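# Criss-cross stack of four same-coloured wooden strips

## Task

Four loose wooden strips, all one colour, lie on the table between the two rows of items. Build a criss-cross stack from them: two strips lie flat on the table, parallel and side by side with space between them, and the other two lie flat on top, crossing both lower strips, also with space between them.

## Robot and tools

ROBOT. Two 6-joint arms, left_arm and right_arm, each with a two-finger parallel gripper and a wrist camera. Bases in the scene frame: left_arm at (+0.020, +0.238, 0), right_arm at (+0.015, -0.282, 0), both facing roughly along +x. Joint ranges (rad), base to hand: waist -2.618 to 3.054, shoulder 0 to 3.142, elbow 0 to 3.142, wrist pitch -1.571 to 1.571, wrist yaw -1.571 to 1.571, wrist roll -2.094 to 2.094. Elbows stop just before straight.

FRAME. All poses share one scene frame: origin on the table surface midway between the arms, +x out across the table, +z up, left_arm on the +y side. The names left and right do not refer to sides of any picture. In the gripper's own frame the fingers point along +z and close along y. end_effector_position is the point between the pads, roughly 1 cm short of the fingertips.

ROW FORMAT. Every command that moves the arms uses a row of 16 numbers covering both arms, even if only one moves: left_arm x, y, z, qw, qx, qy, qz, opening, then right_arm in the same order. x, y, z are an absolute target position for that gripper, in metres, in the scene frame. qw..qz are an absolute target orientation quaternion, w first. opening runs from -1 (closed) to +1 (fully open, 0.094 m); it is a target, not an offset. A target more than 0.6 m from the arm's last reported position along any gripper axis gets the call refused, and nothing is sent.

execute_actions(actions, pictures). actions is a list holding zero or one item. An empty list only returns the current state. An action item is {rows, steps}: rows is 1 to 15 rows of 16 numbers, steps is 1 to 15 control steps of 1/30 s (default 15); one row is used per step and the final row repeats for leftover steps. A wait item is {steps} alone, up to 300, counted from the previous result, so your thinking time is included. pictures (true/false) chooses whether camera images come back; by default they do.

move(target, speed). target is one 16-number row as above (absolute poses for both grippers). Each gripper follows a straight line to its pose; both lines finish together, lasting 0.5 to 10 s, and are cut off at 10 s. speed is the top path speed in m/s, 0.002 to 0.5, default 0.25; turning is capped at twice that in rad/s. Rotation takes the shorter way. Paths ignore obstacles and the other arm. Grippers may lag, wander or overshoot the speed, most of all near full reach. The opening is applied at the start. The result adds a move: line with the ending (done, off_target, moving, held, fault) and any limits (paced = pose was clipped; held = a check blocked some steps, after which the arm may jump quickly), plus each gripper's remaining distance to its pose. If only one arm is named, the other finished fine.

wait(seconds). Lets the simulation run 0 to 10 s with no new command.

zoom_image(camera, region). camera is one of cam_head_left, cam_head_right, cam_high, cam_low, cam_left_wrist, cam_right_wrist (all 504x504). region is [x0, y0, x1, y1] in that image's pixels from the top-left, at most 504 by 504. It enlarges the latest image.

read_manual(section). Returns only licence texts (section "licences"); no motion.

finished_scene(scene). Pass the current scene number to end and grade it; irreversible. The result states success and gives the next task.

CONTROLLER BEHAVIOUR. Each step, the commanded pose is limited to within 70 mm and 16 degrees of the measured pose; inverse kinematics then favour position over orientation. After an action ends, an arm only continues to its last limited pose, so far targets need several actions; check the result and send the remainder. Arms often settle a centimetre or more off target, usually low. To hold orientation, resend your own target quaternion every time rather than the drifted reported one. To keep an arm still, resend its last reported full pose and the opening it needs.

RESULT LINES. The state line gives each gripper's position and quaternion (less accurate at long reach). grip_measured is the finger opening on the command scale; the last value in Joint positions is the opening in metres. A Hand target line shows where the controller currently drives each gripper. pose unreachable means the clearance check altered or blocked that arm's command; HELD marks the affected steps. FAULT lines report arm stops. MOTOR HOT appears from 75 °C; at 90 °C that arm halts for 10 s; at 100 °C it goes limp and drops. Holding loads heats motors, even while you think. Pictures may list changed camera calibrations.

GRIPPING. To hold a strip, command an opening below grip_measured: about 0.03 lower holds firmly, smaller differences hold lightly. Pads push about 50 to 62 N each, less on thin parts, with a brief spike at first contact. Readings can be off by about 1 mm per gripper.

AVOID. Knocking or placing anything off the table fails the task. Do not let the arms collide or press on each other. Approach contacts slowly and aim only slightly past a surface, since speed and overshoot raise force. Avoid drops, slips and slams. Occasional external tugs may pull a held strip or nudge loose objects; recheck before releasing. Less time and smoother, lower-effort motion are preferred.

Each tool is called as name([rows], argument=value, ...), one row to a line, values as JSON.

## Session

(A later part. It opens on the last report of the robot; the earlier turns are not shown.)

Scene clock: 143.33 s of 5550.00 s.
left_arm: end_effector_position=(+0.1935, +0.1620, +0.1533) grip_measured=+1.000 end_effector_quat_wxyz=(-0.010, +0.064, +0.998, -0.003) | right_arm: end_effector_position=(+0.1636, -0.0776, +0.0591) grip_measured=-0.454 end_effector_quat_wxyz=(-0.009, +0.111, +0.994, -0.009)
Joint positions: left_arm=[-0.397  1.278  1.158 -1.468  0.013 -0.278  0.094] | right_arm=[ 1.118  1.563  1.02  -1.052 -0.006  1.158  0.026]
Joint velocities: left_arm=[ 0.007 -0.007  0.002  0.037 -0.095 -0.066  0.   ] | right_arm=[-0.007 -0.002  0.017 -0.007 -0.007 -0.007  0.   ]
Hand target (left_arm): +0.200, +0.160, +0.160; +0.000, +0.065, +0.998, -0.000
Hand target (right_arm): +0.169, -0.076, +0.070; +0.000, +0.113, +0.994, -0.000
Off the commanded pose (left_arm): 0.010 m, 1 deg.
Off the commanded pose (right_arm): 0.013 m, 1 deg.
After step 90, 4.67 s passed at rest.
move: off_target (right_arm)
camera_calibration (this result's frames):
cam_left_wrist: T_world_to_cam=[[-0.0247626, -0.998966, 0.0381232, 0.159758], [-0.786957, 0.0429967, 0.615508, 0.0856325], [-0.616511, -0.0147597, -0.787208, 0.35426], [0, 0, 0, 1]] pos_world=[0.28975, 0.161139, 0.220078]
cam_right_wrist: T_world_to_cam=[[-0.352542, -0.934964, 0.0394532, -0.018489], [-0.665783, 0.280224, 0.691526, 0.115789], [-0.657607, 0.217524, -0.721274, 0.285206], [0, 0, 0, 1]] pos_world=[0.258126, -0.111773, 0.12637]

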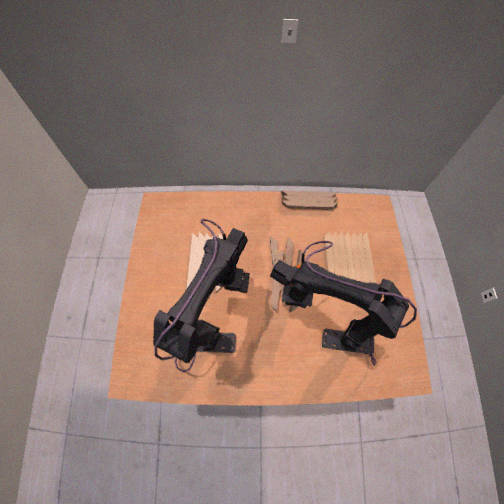

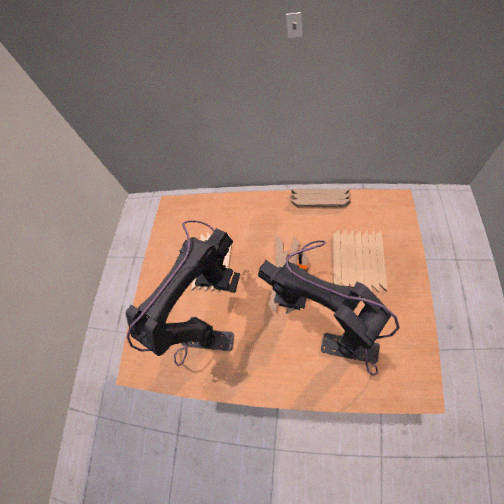

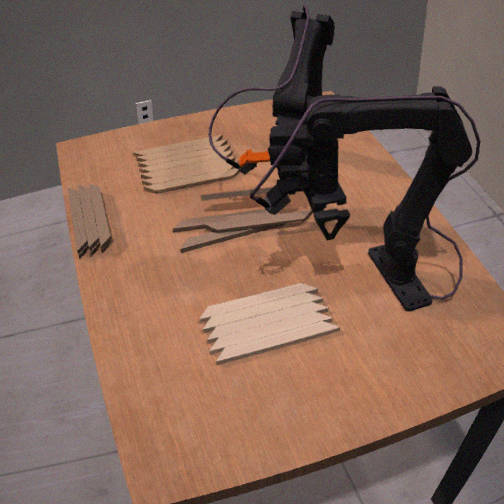

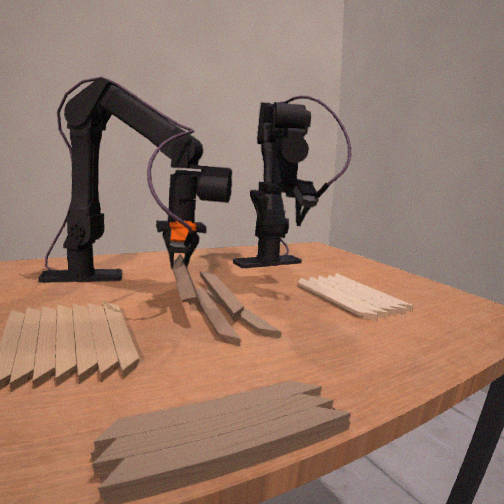

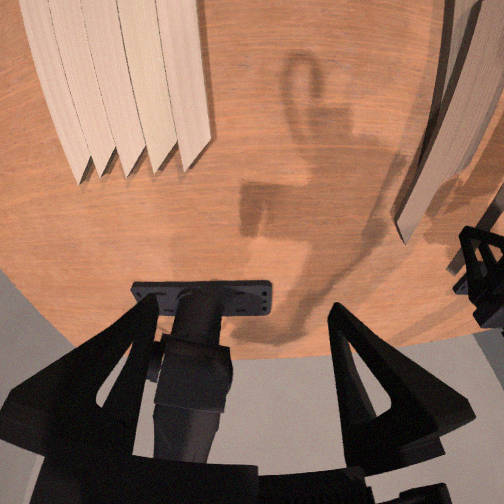

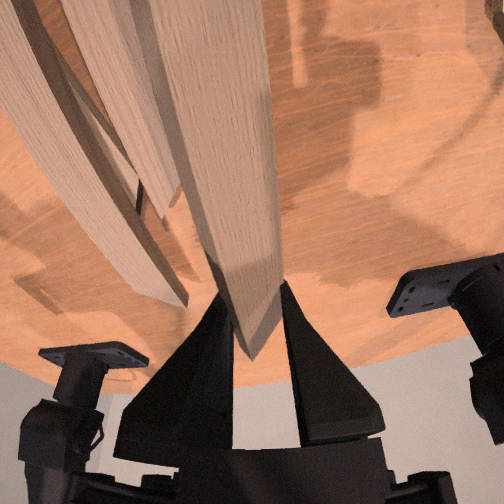

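move(target=[0.20, 0.16, 0.16, 0, 0.065, 0.998, 0, 1, 0.25, -0.17, 0.05, 0, -0.03, 0.9995, 0, -0.52], speed=0.2)

Scene clock: 147.23 s of 5550.00 s.
left_arm: end_effector_position=(+0.1935, +0.1620, +0.1533) grip_measured=+1.000 end_effector_quat_wxyz=(-0.010, +0.064, +0.998, -0.003) | right_arm: end_effector_position=(+0.2464, -0.1700, +0.0545) grip_measured=-0.454 end_effector_quat_wxyz=(+0.000, -0.030, +1.000, -0.001)
Joint positions: left_arm=[-0.397  1.278  1.158 -1.468  0.013 -0.278  0.094] | right_arm=[ 0.631  1.563  1.001 -1.01   0.002  0.389  0.026]
Joint velocities: left_arm=[-0.007 -0.012 -0.017  0.007  0.007 -0.095  0.   ] | right_arm=[ 0.002 -0.002 -0.007 -0.051  0.007 -0.066 -0.001]
Hand target (left_arm): +0.200, +0.160, +0.160; +0.000, +0.065, +0.998, -0.000
Hand target (right_arm): +0.248, -0.171, +0.050; +0.001, -0.030, +1.000, -0.001
Off the commanded pose (left_arm): 0.010 m, 1 deg.
Off the commanded pose (right_arm): 0.006 m, 0 deg.
move: done
camera_calibration (this result's frames):
cam_left_wrist: T_world_to_cam=[[-0.0247626, -0.998966, 0.0381232, 0.159758], [-0.786957, 0.0429967, 0.615508, 0.0856325], [-0.616511, -0.0147597, -0.787208, 0.35426], [0, 0, 0, 1]] pos_world=[0.28975, 0.161139, 0.220078]
cam_right_wrist: T_world_to_cam=[[-0.0784799, -0.996716, 0.0199375, -0.152522], [-0.727182, 0.0709148, 0.682771, 0.18013], [-0.681943, 0.0390856, -0.73036, 0.332626], [0, 0, 0, 1]] pos_world=[0.34585, -0.177796, 0.12299]

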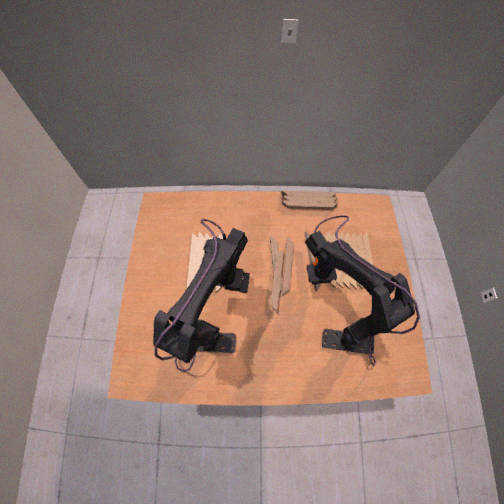

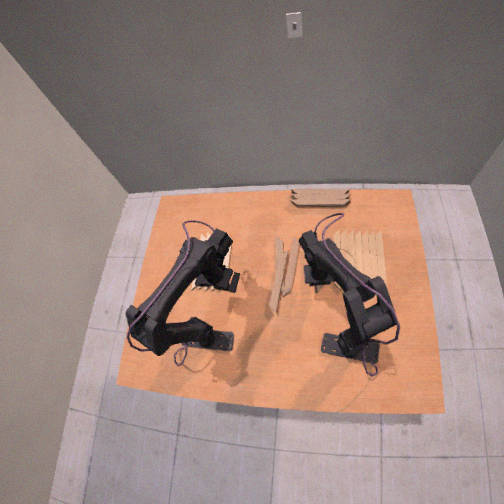

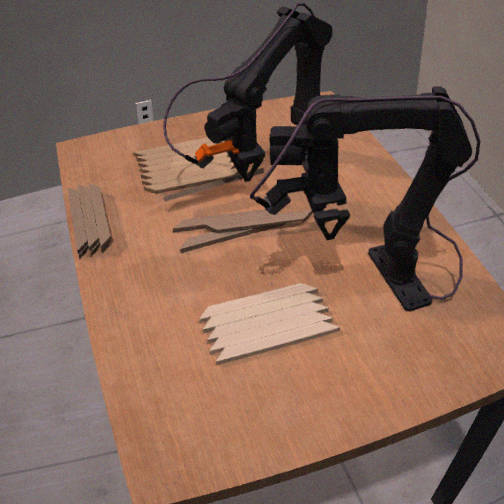

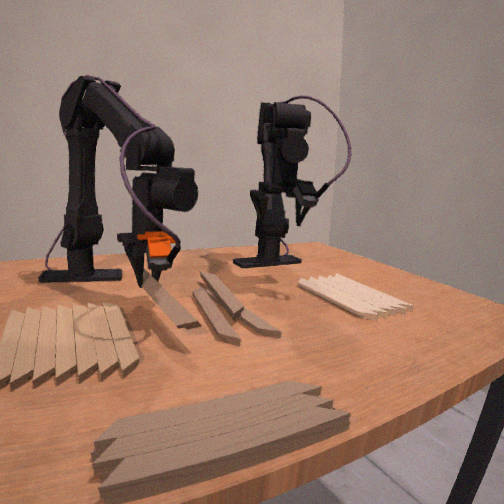

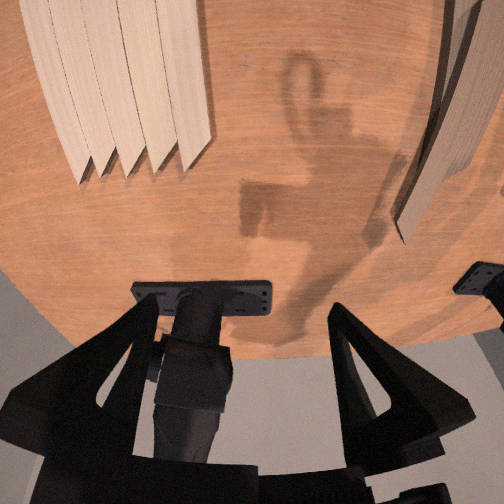

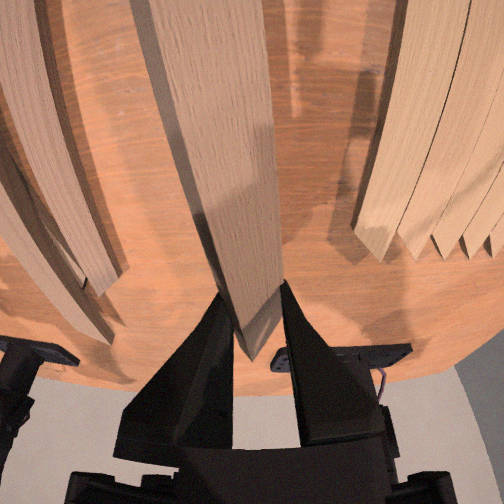

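move(target=[0.20, 0.16, 0.16, 0, 0.065, 0.998, 0, 1, 0.25, -0.157, 0.008, 0, -0.03, 0.9995, 0, -0.52], speed=0.1)

Scene clock: 153.97 s of 5550.00 s.
left_arm: end_effector_position=(+0.1935, +0.1620, +0.1533) grip_measured=+1.000 end_effector_quat_wxyz=(-0.010, +0.064, +0.998, -0.003) | right_arm: end_effector_position=(+0.2556, -0.1576, +0.0162) grip_measured=-0.454 end_effector_quat_wxyz=(+0.007, -0.028, +1.000, +0.002)
Joint positions: left_arm=[-0.397  1.278  1.158 -1.468  0.013 -0.278  0.094] | right_arm=[ 0.658  1.662  0.939 -0.835  0.002  0.419  0.026]
Joint velocities: left_arm=[-0.007 -0.007 -0.012  0.066  0.007 -0.007  0.   ] | right_arm=[-0.002 -0.007 -0.007 -0.022  0.037 -0.007 -0.001]
Hand target (left_arm): +0.200, +0.160, +0.160; +0.000, +0.065, +0.998, -0.000
Hand target (right_arm): +0.251, -0.157, +0.008; -0.000, -0.030, +1.000, +0.000
Off the commanded pose (left_arm): 0.010 m, 1 deg.
Off the commanded pose (right_arm): 0.010 m, 1 deg.
After step 90, 2.70 s passed at rest.
move: done
camera_calibration (this result's frames):
cam_left_wrist: T_world_to_cam=[[-0.0247626, -0.998966, 0.0381232, 0.159758], [-0.786957, 0.0429967, 0.615508, 0.0856325], [-0.616511, -0.0147597, -0.787208, 0.35426], [0, 0, 0, 1]] pos_world=[0.28975, 0.161139, 0.220078]
cam_right_wrist: T_world_to_cam=[[-0.0817256, -0.996577, 0.0124644, -0.137691], [-0.735513, 0.0687467, 0.674014, 0.213981], [-0.672564, 0.0459164, -0.738613, 0.309215], [0, 0, 0, 1]] pos_world=[0.354099, -0.166129, 0.0858802]

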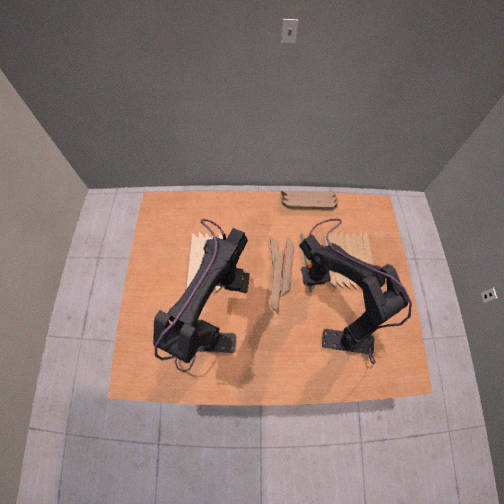

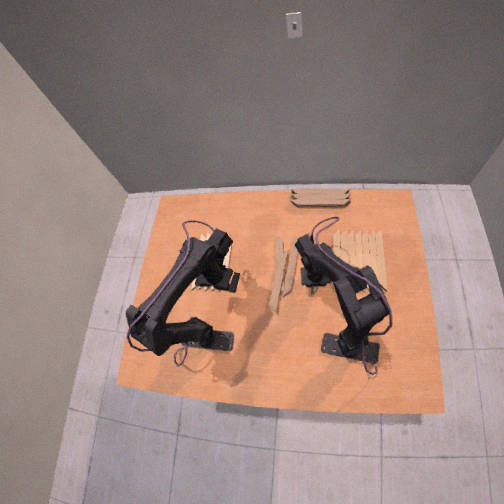

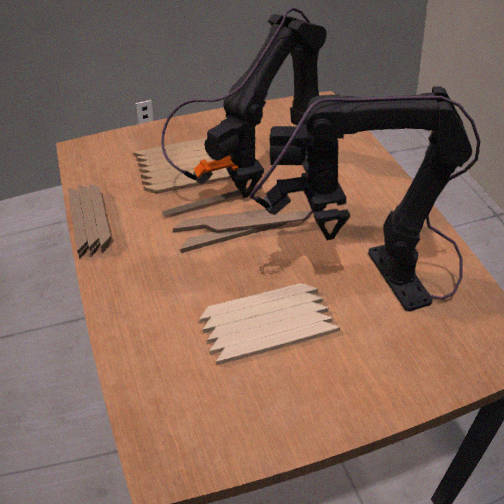

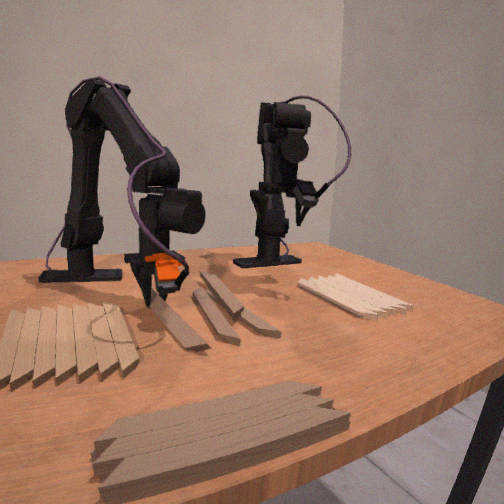

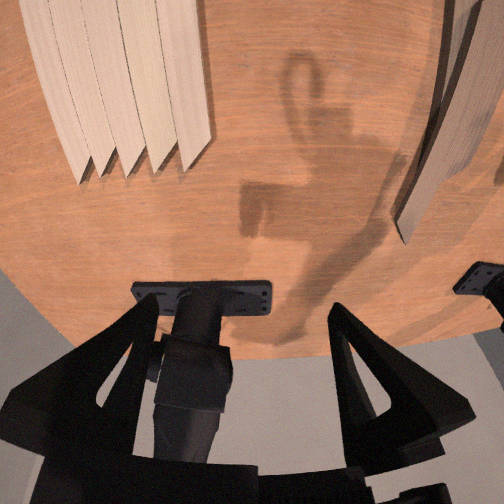

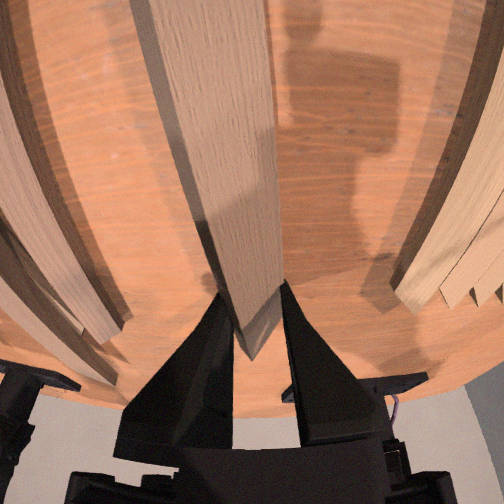

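execute_actions([
  {"rows": [[0.20, 0.16, 0.16, 0, 0.065, 0.998, 0, 1, 0.255, -0.157, 0.014, 0, -0.03, 0.9995, 0, -0.42],[0.20, 0.16, 0.16, 0, 0.065, 0.998, 0, 1, 0.255, -0.157, 0.014, 0, -0.03, 0.9995, 0, -0.40],[0.20, 0.16, 0.16, 0, 0.065, 0.998, 0, 1, 0.255, -0.157, 0.014, 0, -0.03, 0.9995, 0, -0.37],[0.20, 0.16, 0.16, 0, 0.065, 0.998, 0, 1, 0.255, -0.157, 0.014, 0, -0.03, 0.9995, 0, -0.34],[0.20, 0.16, 0.16, 0, 0.065, 0.998, 0, 1, 0.255, -0.157, 0.014, 0, -0.03, 0.9995, 0, -0.31],[0.20, 0.16, 0.16, 0, 0.065, 0.998, 0, 1, 0.255, -0.157, 0.014, 0, -0.03, 0.9995, 0, -0.28],[0.20, 0.16, 0.16, 0, 0.065, 0.998, 0, 1, 0.255, -0.157, 0.014, 0, -0.03, 0.9995, 0, -0.24],[0.20, 0.16, 0.16, 0, 0.065, 0.998, 0, 1, 0.255, -0.157, 0.014, 0, -0.03, 0.9995, 0, -0.20],[0.20, 0.16, 0.16, 0, 0.065, 0.998, 0, 1, 0.255, -0.157, 0.014, 0, -0.03, 0.9995, 0, -0.15],[0.20, 0.16, 0.16, 0, 0.065, 0.998, 0, 1, 0.255, -0.157, 0.014, 0, -0.03, 0.9995, 0, -0.08],[0.20, 0.16, 0.16, 0, 0.065, 0.998, 0, 1, 0.255, -0.157, 0.014, 0, -0.03, 0.9995, 0, 0.0],[0.20, 0.16, 0.16, 0, 0.065, 0.998, 0, 1, 0.255, -0.157, 0.014, 0, -0.03, 0.9995, 0, 0.1],[0.20, 0.16, 0.16, 0, 0.065, 0.998, 0, 1, 0.255, -0.157, 0.014, 0, -0.03, 0.9995, 0, 0.2],[0.20, 0.16, 0.16, 0, 0.065, 0.998, 0, 1, 0.255, -0.157, 0.014, 0, -0.03, 0.9995, 0, 0.3]], "steps": 15},
], pictures=false)

move(target=[0.20, 0.16, 0.16, 0, 0.065, 0.998, 0, 1, 0.27, -0.13, 0.12, 0, 0.06, 0.998, 0, 0.3], speed=0.2)

Scene clock: 162.17 s of 5550.00 s.
left_arm: end_effector_position=(+0.1934, +0.1621, +0.1533) grip_measured=+1.000 end_effector_quat_wxyz=(-0.010, +0.064, +0.998, -0.003) | right_arm: end_effector_position=(+0.2558, -0.1575, +0.0162) grip_measured=+0.287 end_effector_quat_wxyz=(+0.007, -0.028, +1.000, +0.002)
Joint positions: left_arm=[-0.397  1.278  1.158 -1.468  0.013 -0.278  0.094] | right_arm=[ 0.658  1.662  0.939 -0.834  0.002  0.419  0.06 ]
Joint velocities: left_arm=[-0.012 -0.002  0.002  0.007 -0.022 -0.022  0.   ] | right_arm=[ 0.012  0.002  0.017 -0.037 -0.037  0.007  0.022]
Hand target (left_arm): +0.200, +0.160, +0.160; -0.000, +0.065, +0.998, -0.000
Hand target (right_arm): +0.255, -0.157, +0.014; +0.000, -0.030, +1.000, -0.000
Off the commanded pose (left_arm): 0.010 m, 1 deg.
Off the commanded pose (right_arm): 0.002 m, 1 deg.
Steps of this call (steps 1 to 90: nothing new was sent; then 4.70 s passed at rest; steps 91 to 105: all 15 steps of this action). Readings (end_effector_position):
91: left_arm (+0.1935, +0.1620, +0.1533) | right_arm (+0.2558, -0.1575, +0.0162)
92: left_arm (+0.1935, +0.1620, +0.1533) | right_arm (+0.2558, -0.1575, +0.0162)
94: left_arm (+0.1935, +0.1620, +0.1533) | right_arm (+0.2558, -0.1575, +0.0162)
98: left_arm (+0.1935, +0.1620, +0.1533) | right_arm (+0.2558, -0.1575, +0.0162)
105: the state above

Scene clock: 163.67 s of 5550.00 s.
left_arm: end_effector_position=(+0.1934, +0.1621, +0.1533) grip_measured=+1.000 end_effector_quat_wxyz=(-0.010, +0.064, +0.998, -0.003) | right_arm: end_effector_position=(+0.2689, -0.1345, +0.1161) grip_measured=+0.298 end_effector_quat_wxyz=(+0.002, +0.061, +0.998, +0.000)
Joint positions: left_arm=[-0.397  1.278  1.158 -1.468  0.013 -0.278  0.094] | right_arm=[ 0.707  1.652  1.343 -1.26   0.002  0.647  0.061]
Joint velocities: left_arm=[ 0.022 -0.012 -0.007  0.037 -0.022 -0.095  0.   ] | right_arm=[-0.007 -0.007  0.007 -0.007  0.066 -0.066  0.001]
Hand target (left_arm): +0.200, +0.160, +0.160; +0.000, +0.065, +0.998, -0.000
Hand target (right_arm): +0.269, -0.131, +0.120; +0.000, +0.060, +0.998, +0.000
Off the commanded pose (left_arm): 0.010 m, 1 deg.
Off the commanded pose (right_arm): 0.006 m, 0 deg.
move: done
camera_calibration (this result's frames):
cam_left_wrist: T_world_to_cam=[[-0.0247493, -0.998972, 0.0379814, 0.159813], [-0.786741, 0.042904, 0.61579, 0.0854913], [-0.616786, -0.0146412, -0.786994, 0.354209], [0, 0, 0, 1]] pos_world=[0.289686, 0.161167, 0.220046]
cam_right_wrist: T_world_to_cam=[[-0.257241, -0.966187, 0.0176081, -0.0641597], [-0.704528, 0.199985, 0.680915, 0.163396], [-0.661413, 0.162754, -0.73215, 0.402845], [0, 0, 0, 1]] pos_world=[0.365059, -0.160232, 0.184814]

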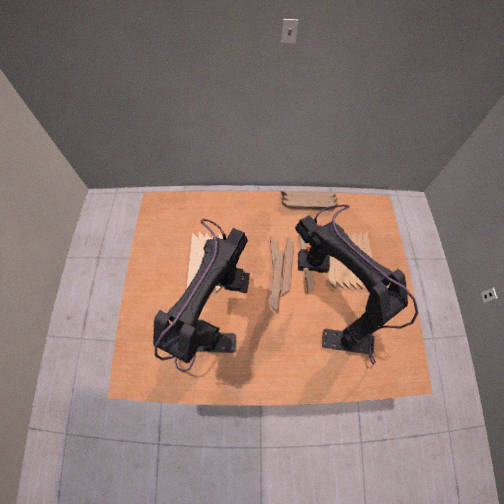

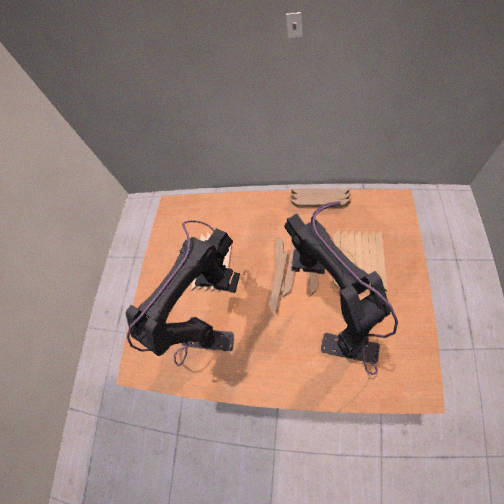

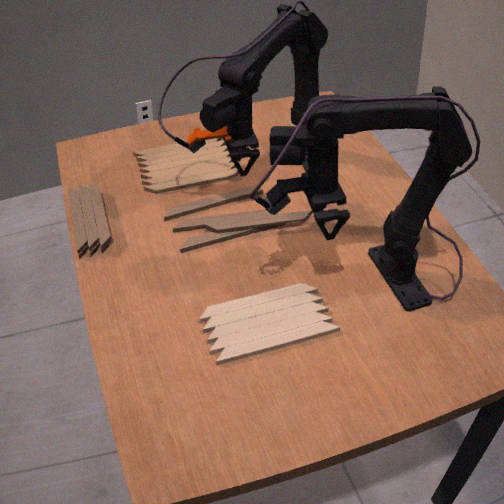

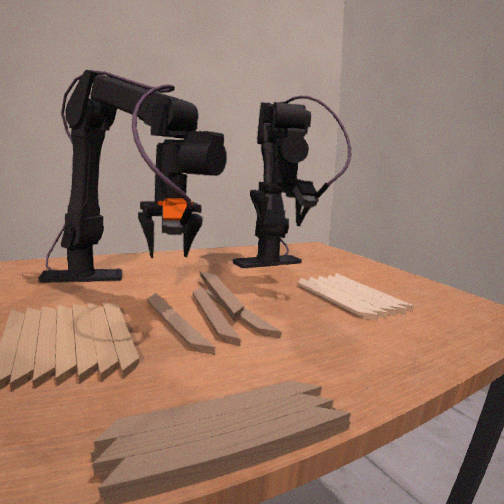

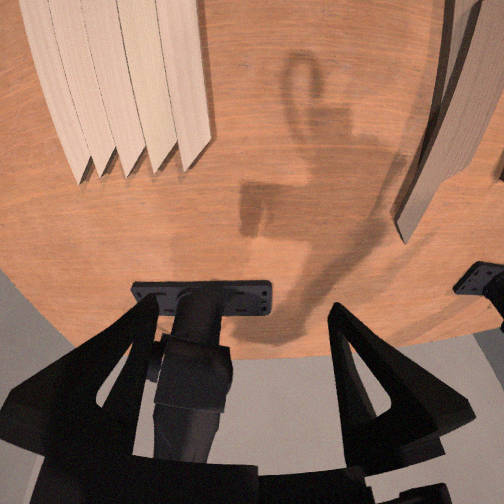

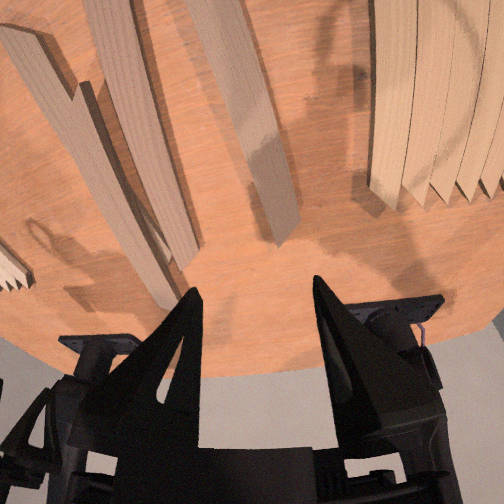

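zoom_image(camera="cam_head_left", region=[230, 220, 340, 330])

zoom_image(camera="cam_low", region=[130, 250, 300, 370])

Region (230, 220, 340, 330) of cam_head_left's 504x504 image, scaled by 4.582, with more detail than that image has.

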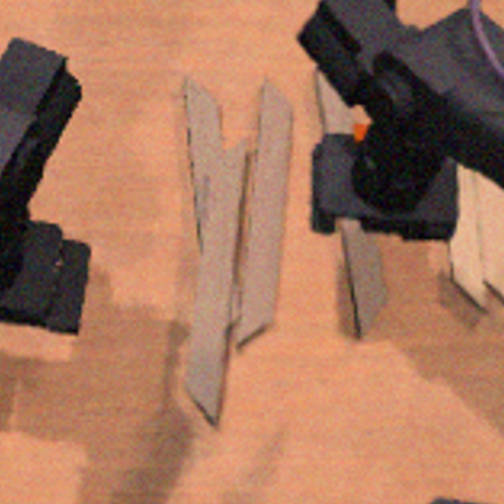

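Region (130, 250, 300, 370) of cam_low's 504x504 image, scaled by 2.965, with more detail than that image has; it fills the top 356 rows of this view, and the rest is white.

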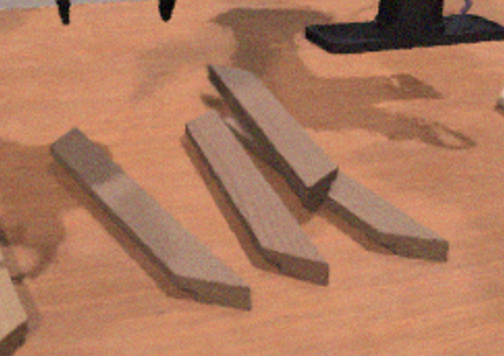

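move(target=[0.17, 0.005, 0.06, 0, 0.065, 0.998, 0, 0.4, 0.33, -0.085, 0.13, 0, 0.073, 0.997, 0, 0.3], speed=0.2)

Scene clock: 199.53 s of 5550.00 s.
left_arm: end_effector_position=(+0.1663, +0.0081, +0.0573) grip_measured=+0.402 end_effector_quat_wxyz=(-0.017, +0.066, +0.998, -0.001) | right_arm: end_effector_position=(+0.3300, -0.0909, +0.1286) grip_measured=+0.298 end_effector_quat_wxyz=(+0.003, +0.074, +0.997, +0.001)
Joint positions: left_arm=[-0.979  1.637  1.089 -1.042  0.029 -0.855  0.066] | right_arm=[ 0.727  1.939  1.747 -1.373  0.002  0.692  0.061]
Joint velocities: left_arm=[-0.027 -0.007  0.002  0.007  0.022 -0.037  0.   ] | right_arm=[-0.022  0.007 -0.022 -0.051 -0.007 -0.066 -0.001]
Hand target (left_arm): +0.172, -0.001, +0.061; -0.007, +0.065, +0.998, -0.010
Hand target (right_arm): +0.331, -0.086, +0.131; +0.000, +0.073, +0.997, +0.000
Off the commanded pose (left_arm): 0.006 m, 2 deg.
Off the commanded pose (right_arm): 0.006 m, 0 deg.
After step 90, 31.33 s passed at rest.
move: done
camera_calibration (this result's frames):
cam_left_wrist: T_world_to_cam=[[-0.0295112, -0.999028, 0.0327462, 0.0101012], [-0.7777, 0.0435292, 0.627127, 0.127744], [-0.627943, -0.00695948, -0.778228, 0.260968], [0, 0, 0, 1]] pos_world=[0.263517, 0.00634697, 0.122651]
cam_right_wrist: T_world_to_cam=[[-0.282623, -0.95911, 0.0152172, 0.00281353], [-0.700803, 0.217287, 0.679456, 0.189703], [-0.65498, 0.181366, -0.733558, 0.445125], [0, 0, 0, 1]] pos_world=[0.425288, -0.119252, 0.197587]

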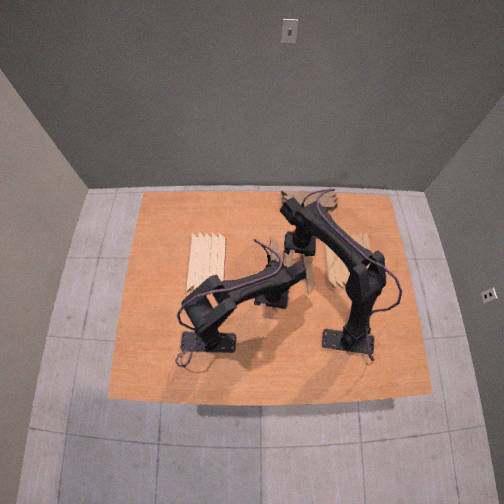

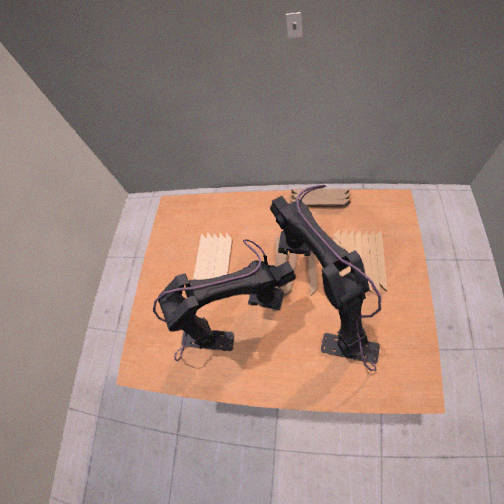

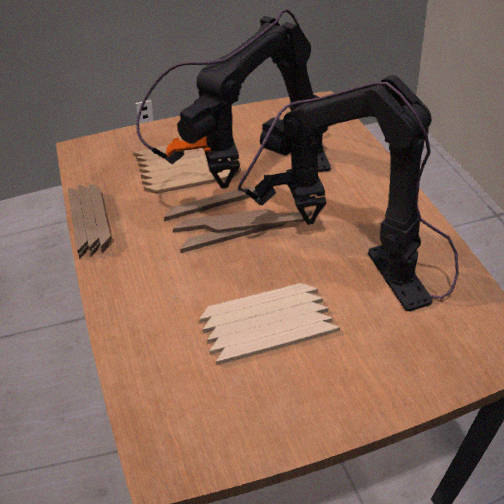

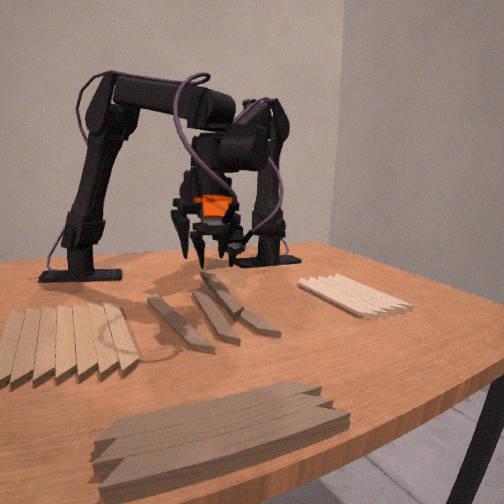

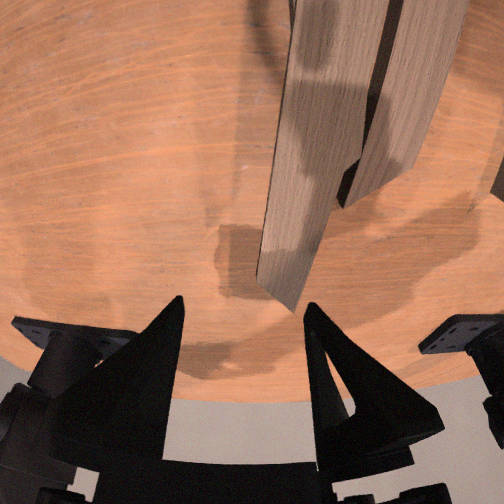

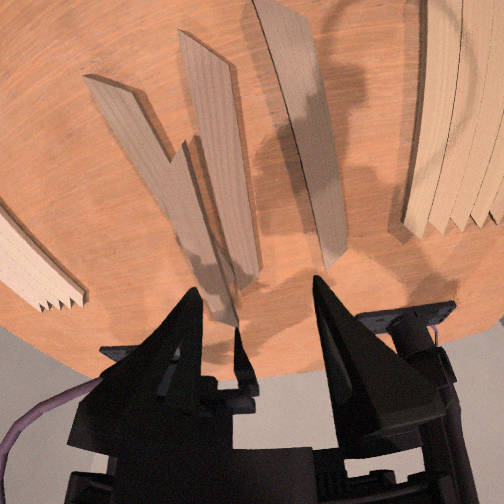

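move(target=[0.17, -0.02, 0.022, 0, 0.06, 0.998, 0, 0.4, 0.33, -0.085, 0.13, 0, 0.073, 0.997, 0, 0.3], speed=0.1)

Scene clock: 210.13 s of 5550.00 s.
left_arm: end_effector_position=(+0.1686, -0.0201, +0.0254) grip_measured=+0.402 end_effector_quat_wxyz=(-0.008, +0.060, +0.998, -0.006) | right_arm: end_effector_position=(+0.3298, -0.0911, +0.1286) grip_measured=+0.298 end_effector_quat_wxyz=(+0.002, +0.076, +0.997, +0.001)
Joint positions: left_arm=[-1.03   1.756  1.089 -0.903  0.02  -0.919  0.066] | right_arm=[ 0.727  1.939  1.747 -1.374  0.002  0.697  0.061]
Joint velocities: left_arm=[-0.002 -0.017 -0.007  0.081  0.007 -0.007  0.   ] | right_arm=[ 0.002 -0.007 -0.002  0.022  0.022 -0.007 -0.   ]
Hand target (left_arm): +0.170, -0.021, +0.022; -0.001, +0.060, +0.998, -0.001
Hand target (right_arm): +0.330, -0.085, +0.130; +0.000, +0.073, +0.997, +0.000
Off the commanded pose (left_arm): 0.004 m, 1 deg.
Off the commanded pose (right_arm): 0.006 m, 0 deg.
After step 90, 6.67 s passed at rest.
move: done
camera_calibration (this result's frames):
cam_left_wrist: T_world_to_cam=[[-0.0173289, -0.998916, 0.043198, -0.0192697], [-0.789278, 0.0401891, 0.612719, 0.153072], [-0.613791, -0.0234775, -0.789119, 0.234963], [0, 0, 0, 1]] pos_world=[0.264701, -0.0198843, 0.0924563]
cam_right_wrist: T_world_to_cam=[[-0.28663, -0.957907, 0.0160439, 0.00392813], [-0.699216, 0.220612, 0.68002, 0.189272], [-0.654936, 0.183696, -0.733018, 0.445119], [0, 0, 0, 1]] pos_world=[0.424992, -0.11976, 0.197508]

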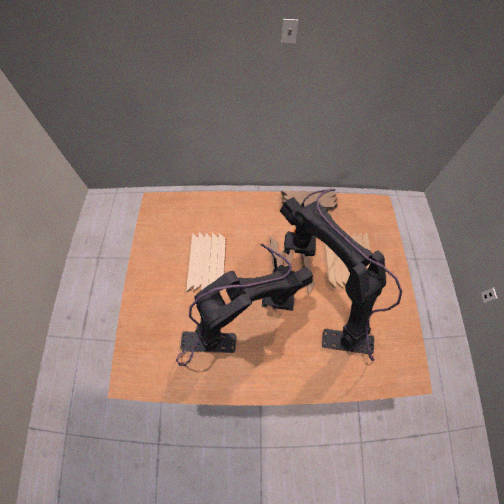

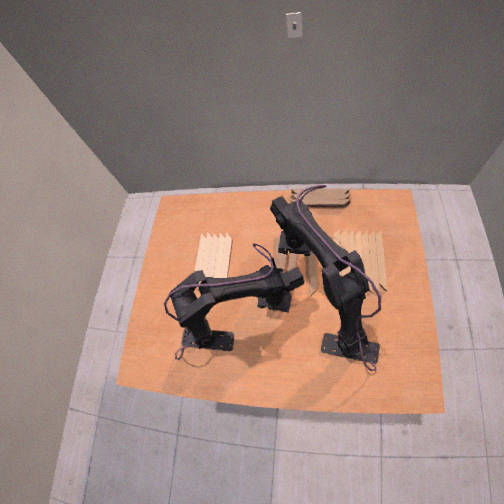

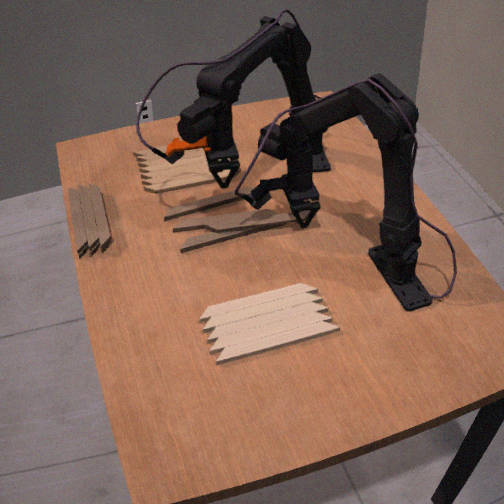

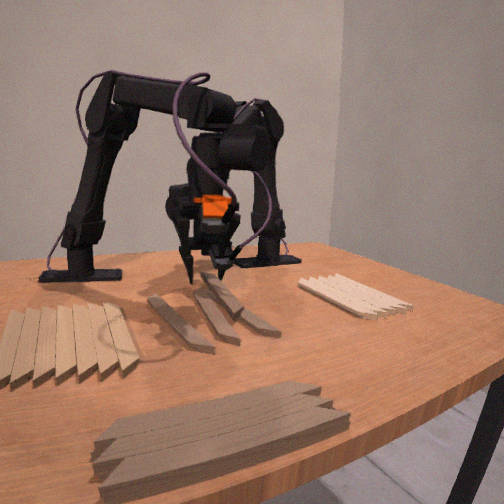

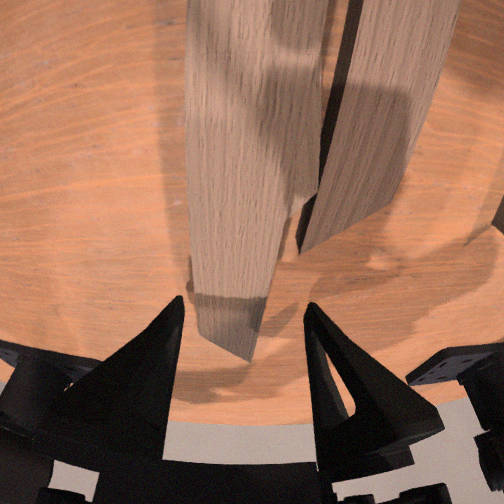

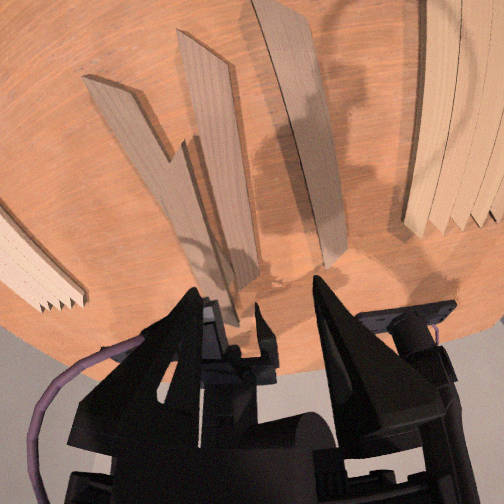

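move(target=[0.17, -0.013, 0.010, 0, 0.06, 0.998, 0, 0.4, 0.33, -0.085, 0.13, 0, 0.073, 0.997, 0, 0.3], speed=0.05)

Scene clock: 213.20 s of 5550.00 s.
left_arm: end_effector_position=(+0.1686, -0.0193, +0.0180) grip_measured=+0.402 end_effector_quat_wxyz=(-0.004, +0.060, +0.998, -0.010) | right_arm: end_effector_position=(+0.3298, -0.0911, +0.1286) grip_measured=+0.298 end_effector_quat_wxyz=(+0.002, +0.076, +0.997, +0.001)
Joint positions: left_arm=[-1.03   1.756  1.057 -0.859  0.018 -0.919  0.066] | right_arm=[ 0.727  1.939  1.747 -1.374  0.002  0.697  0.061]
Joint velocities: left_arm=[-0.002  0.002  0.002  0.022 -0.095  0.066 -0.001] | right_arm=[ 0.002 -0.007  0.007  0.037  0.007 -0.051 -0.001]
Hand target (left_arm): +0.170, -0.013, +0.010; -0.000, +0.060, +0.998, +0.000
Hand target (right_arm): +0.330, -0.085, +0.130; +0.000, +0.073, +0.997, +0.000
Off the commanded pose (left_arm): 0.010 m, 1 deg.
Off the commanded pose (right_arm): 0.006 m, 0 deg.
move: done
camera_calibration (this result's frames):
cam_left_wrist: T_world_to_cam=[[-0.0173018, -0.99851, 0.0517474, -0.0183283], [-0.794033, 0.0451744, 0.606194, 0.158593], [-0.607629, -0.0306008, -0.793631, 0.228072], [0, 0, 0, 1]] pos_world=[0.264194, -0.0184861, 0.0858152]
cam_right_wrist: T_world_to_cam=[[-0.28663, -0.957907, 0.0160439, 0.00392813], [-0.699216, 0.220612, 0.68002, 0.189272], [-0.654936, 0.183696, -0.733018, 0.445119], [0, 0, 0, 1]] pos_world=[0.424992, -0.11976, 0.197508]

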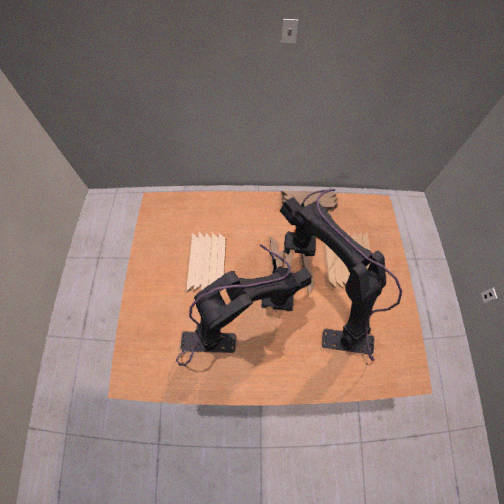

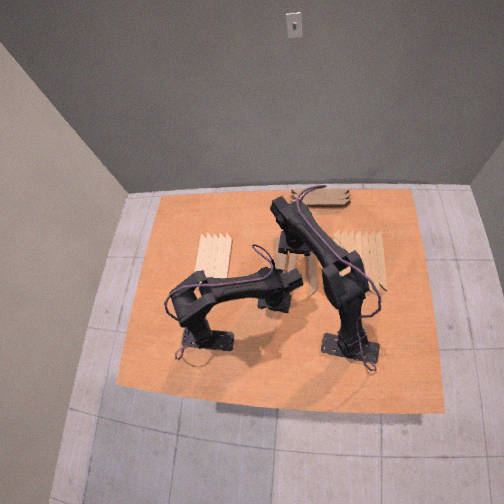

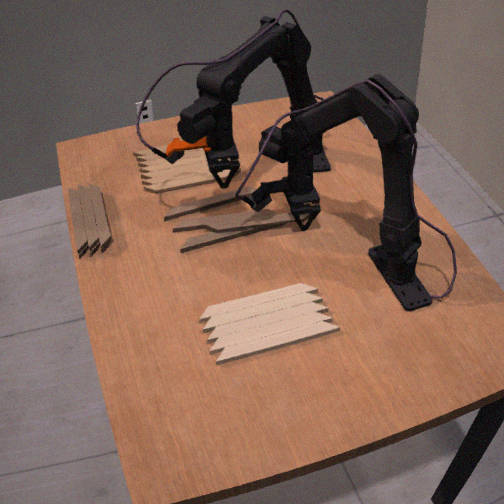

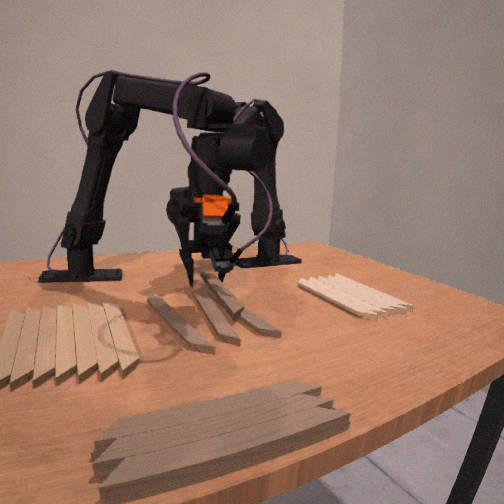

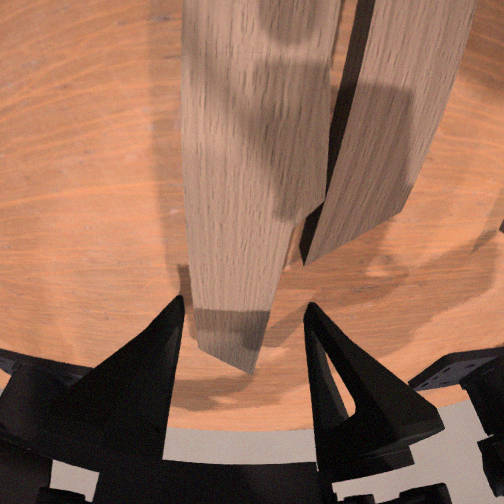

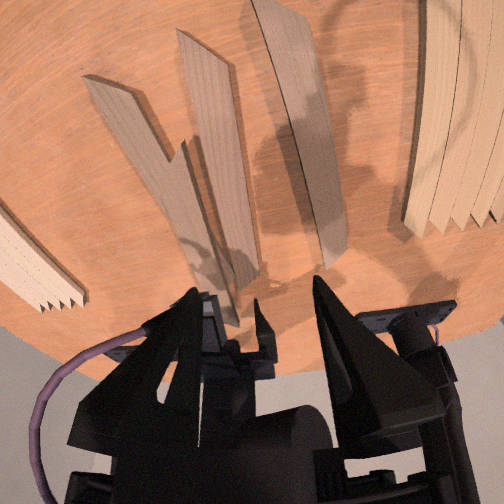

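move(target=[0.17, -0.008, 0.004, 0, 0.06, 0.998, 0, 0.4, 0.33, -0.085, 0.13, 0, 0.073, 0.997, 0, 0.3], speed=0.05)

Scene clock: 215.77 s of 5550.00 s.
left_arm: end_effector_position=(+0.1688, -0.0188, +0.0170) grip_measured=+0.402 end_effector_quat_wxyz=(-0.005, +0.064, +0.998, -0.011) | right_arm: end_effector_position=(+0.3298, -0.0911, +0.1286) grip_measured=+0.298 end_effector_quat_wxyz=(+0.002, +0.076, +0.997, +0.001)
Joint positions: left_arm=[-1.027  1.756  1.052 -0.854  0.021 -0.908  0.066] | right_arm=[ 0.727  1.939  1.747 -1.374  0.002  0.697  0.061]
Joint velocities: left_arm=[ 0.017  0.017 -0.002  0.007 -0.066 -0.007 -0.   ] | right_arm=[-0.007 -0.002  0.012 -0.022 -0.066  0.007  0.001]
Hand target (left_arm): +0.170, -0.008, +0.004; -0.000, +0.060, +0.998, +0.001
Hand target (right_arm): +0.330, -0.085, +0.130; +0.000, +0.073, +0.997, +0.000
Off the commanded pose (left_arm): 0.017 m, 1 deg.
Off the commanded pose (right_arm): 0.006 m, 0 deg.
move: off_target (left_arm)
camera_calibration (this result's frames):
cam_left_wrist: T_world_to_cam=[[-0.0252169, -0.998205, 0.0543137, -0.0164944], [-0.792224, 0.0530909, 0.607917, 0.159156], [-0.609709, -0.0276989, -0.792141, 0.227774], [0, 0, 0, 1]] pos_world=[0.264548, -0.0186054, 0.0845714]
cam_right_wrist: T_world_to_cam=[[-0.28663, -0.957907, 0.0160439, 0.00392813], [-0.699216, 0.220612, 0.68002, 0.189272], [-0.654936, 0.183696, -0.733018, 0.445119], [0, 0, 0, 1]] pos_world=[0.424992, -0.11976, 0.197508]

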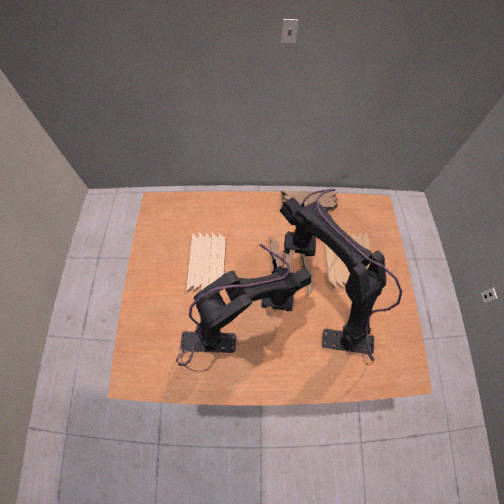

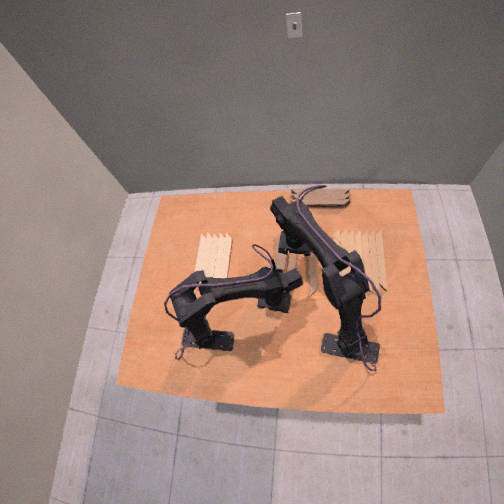

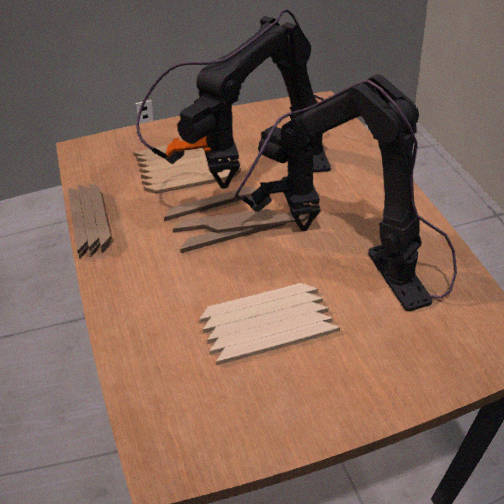

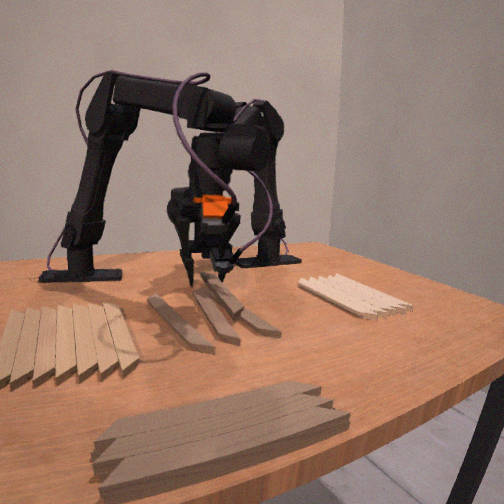

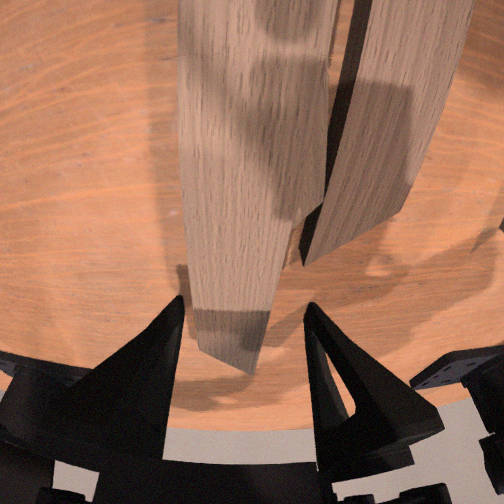

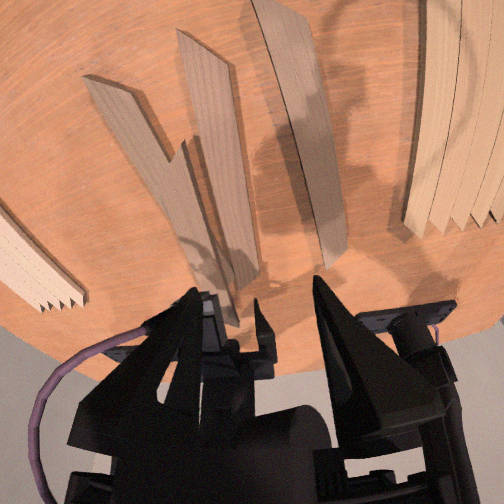

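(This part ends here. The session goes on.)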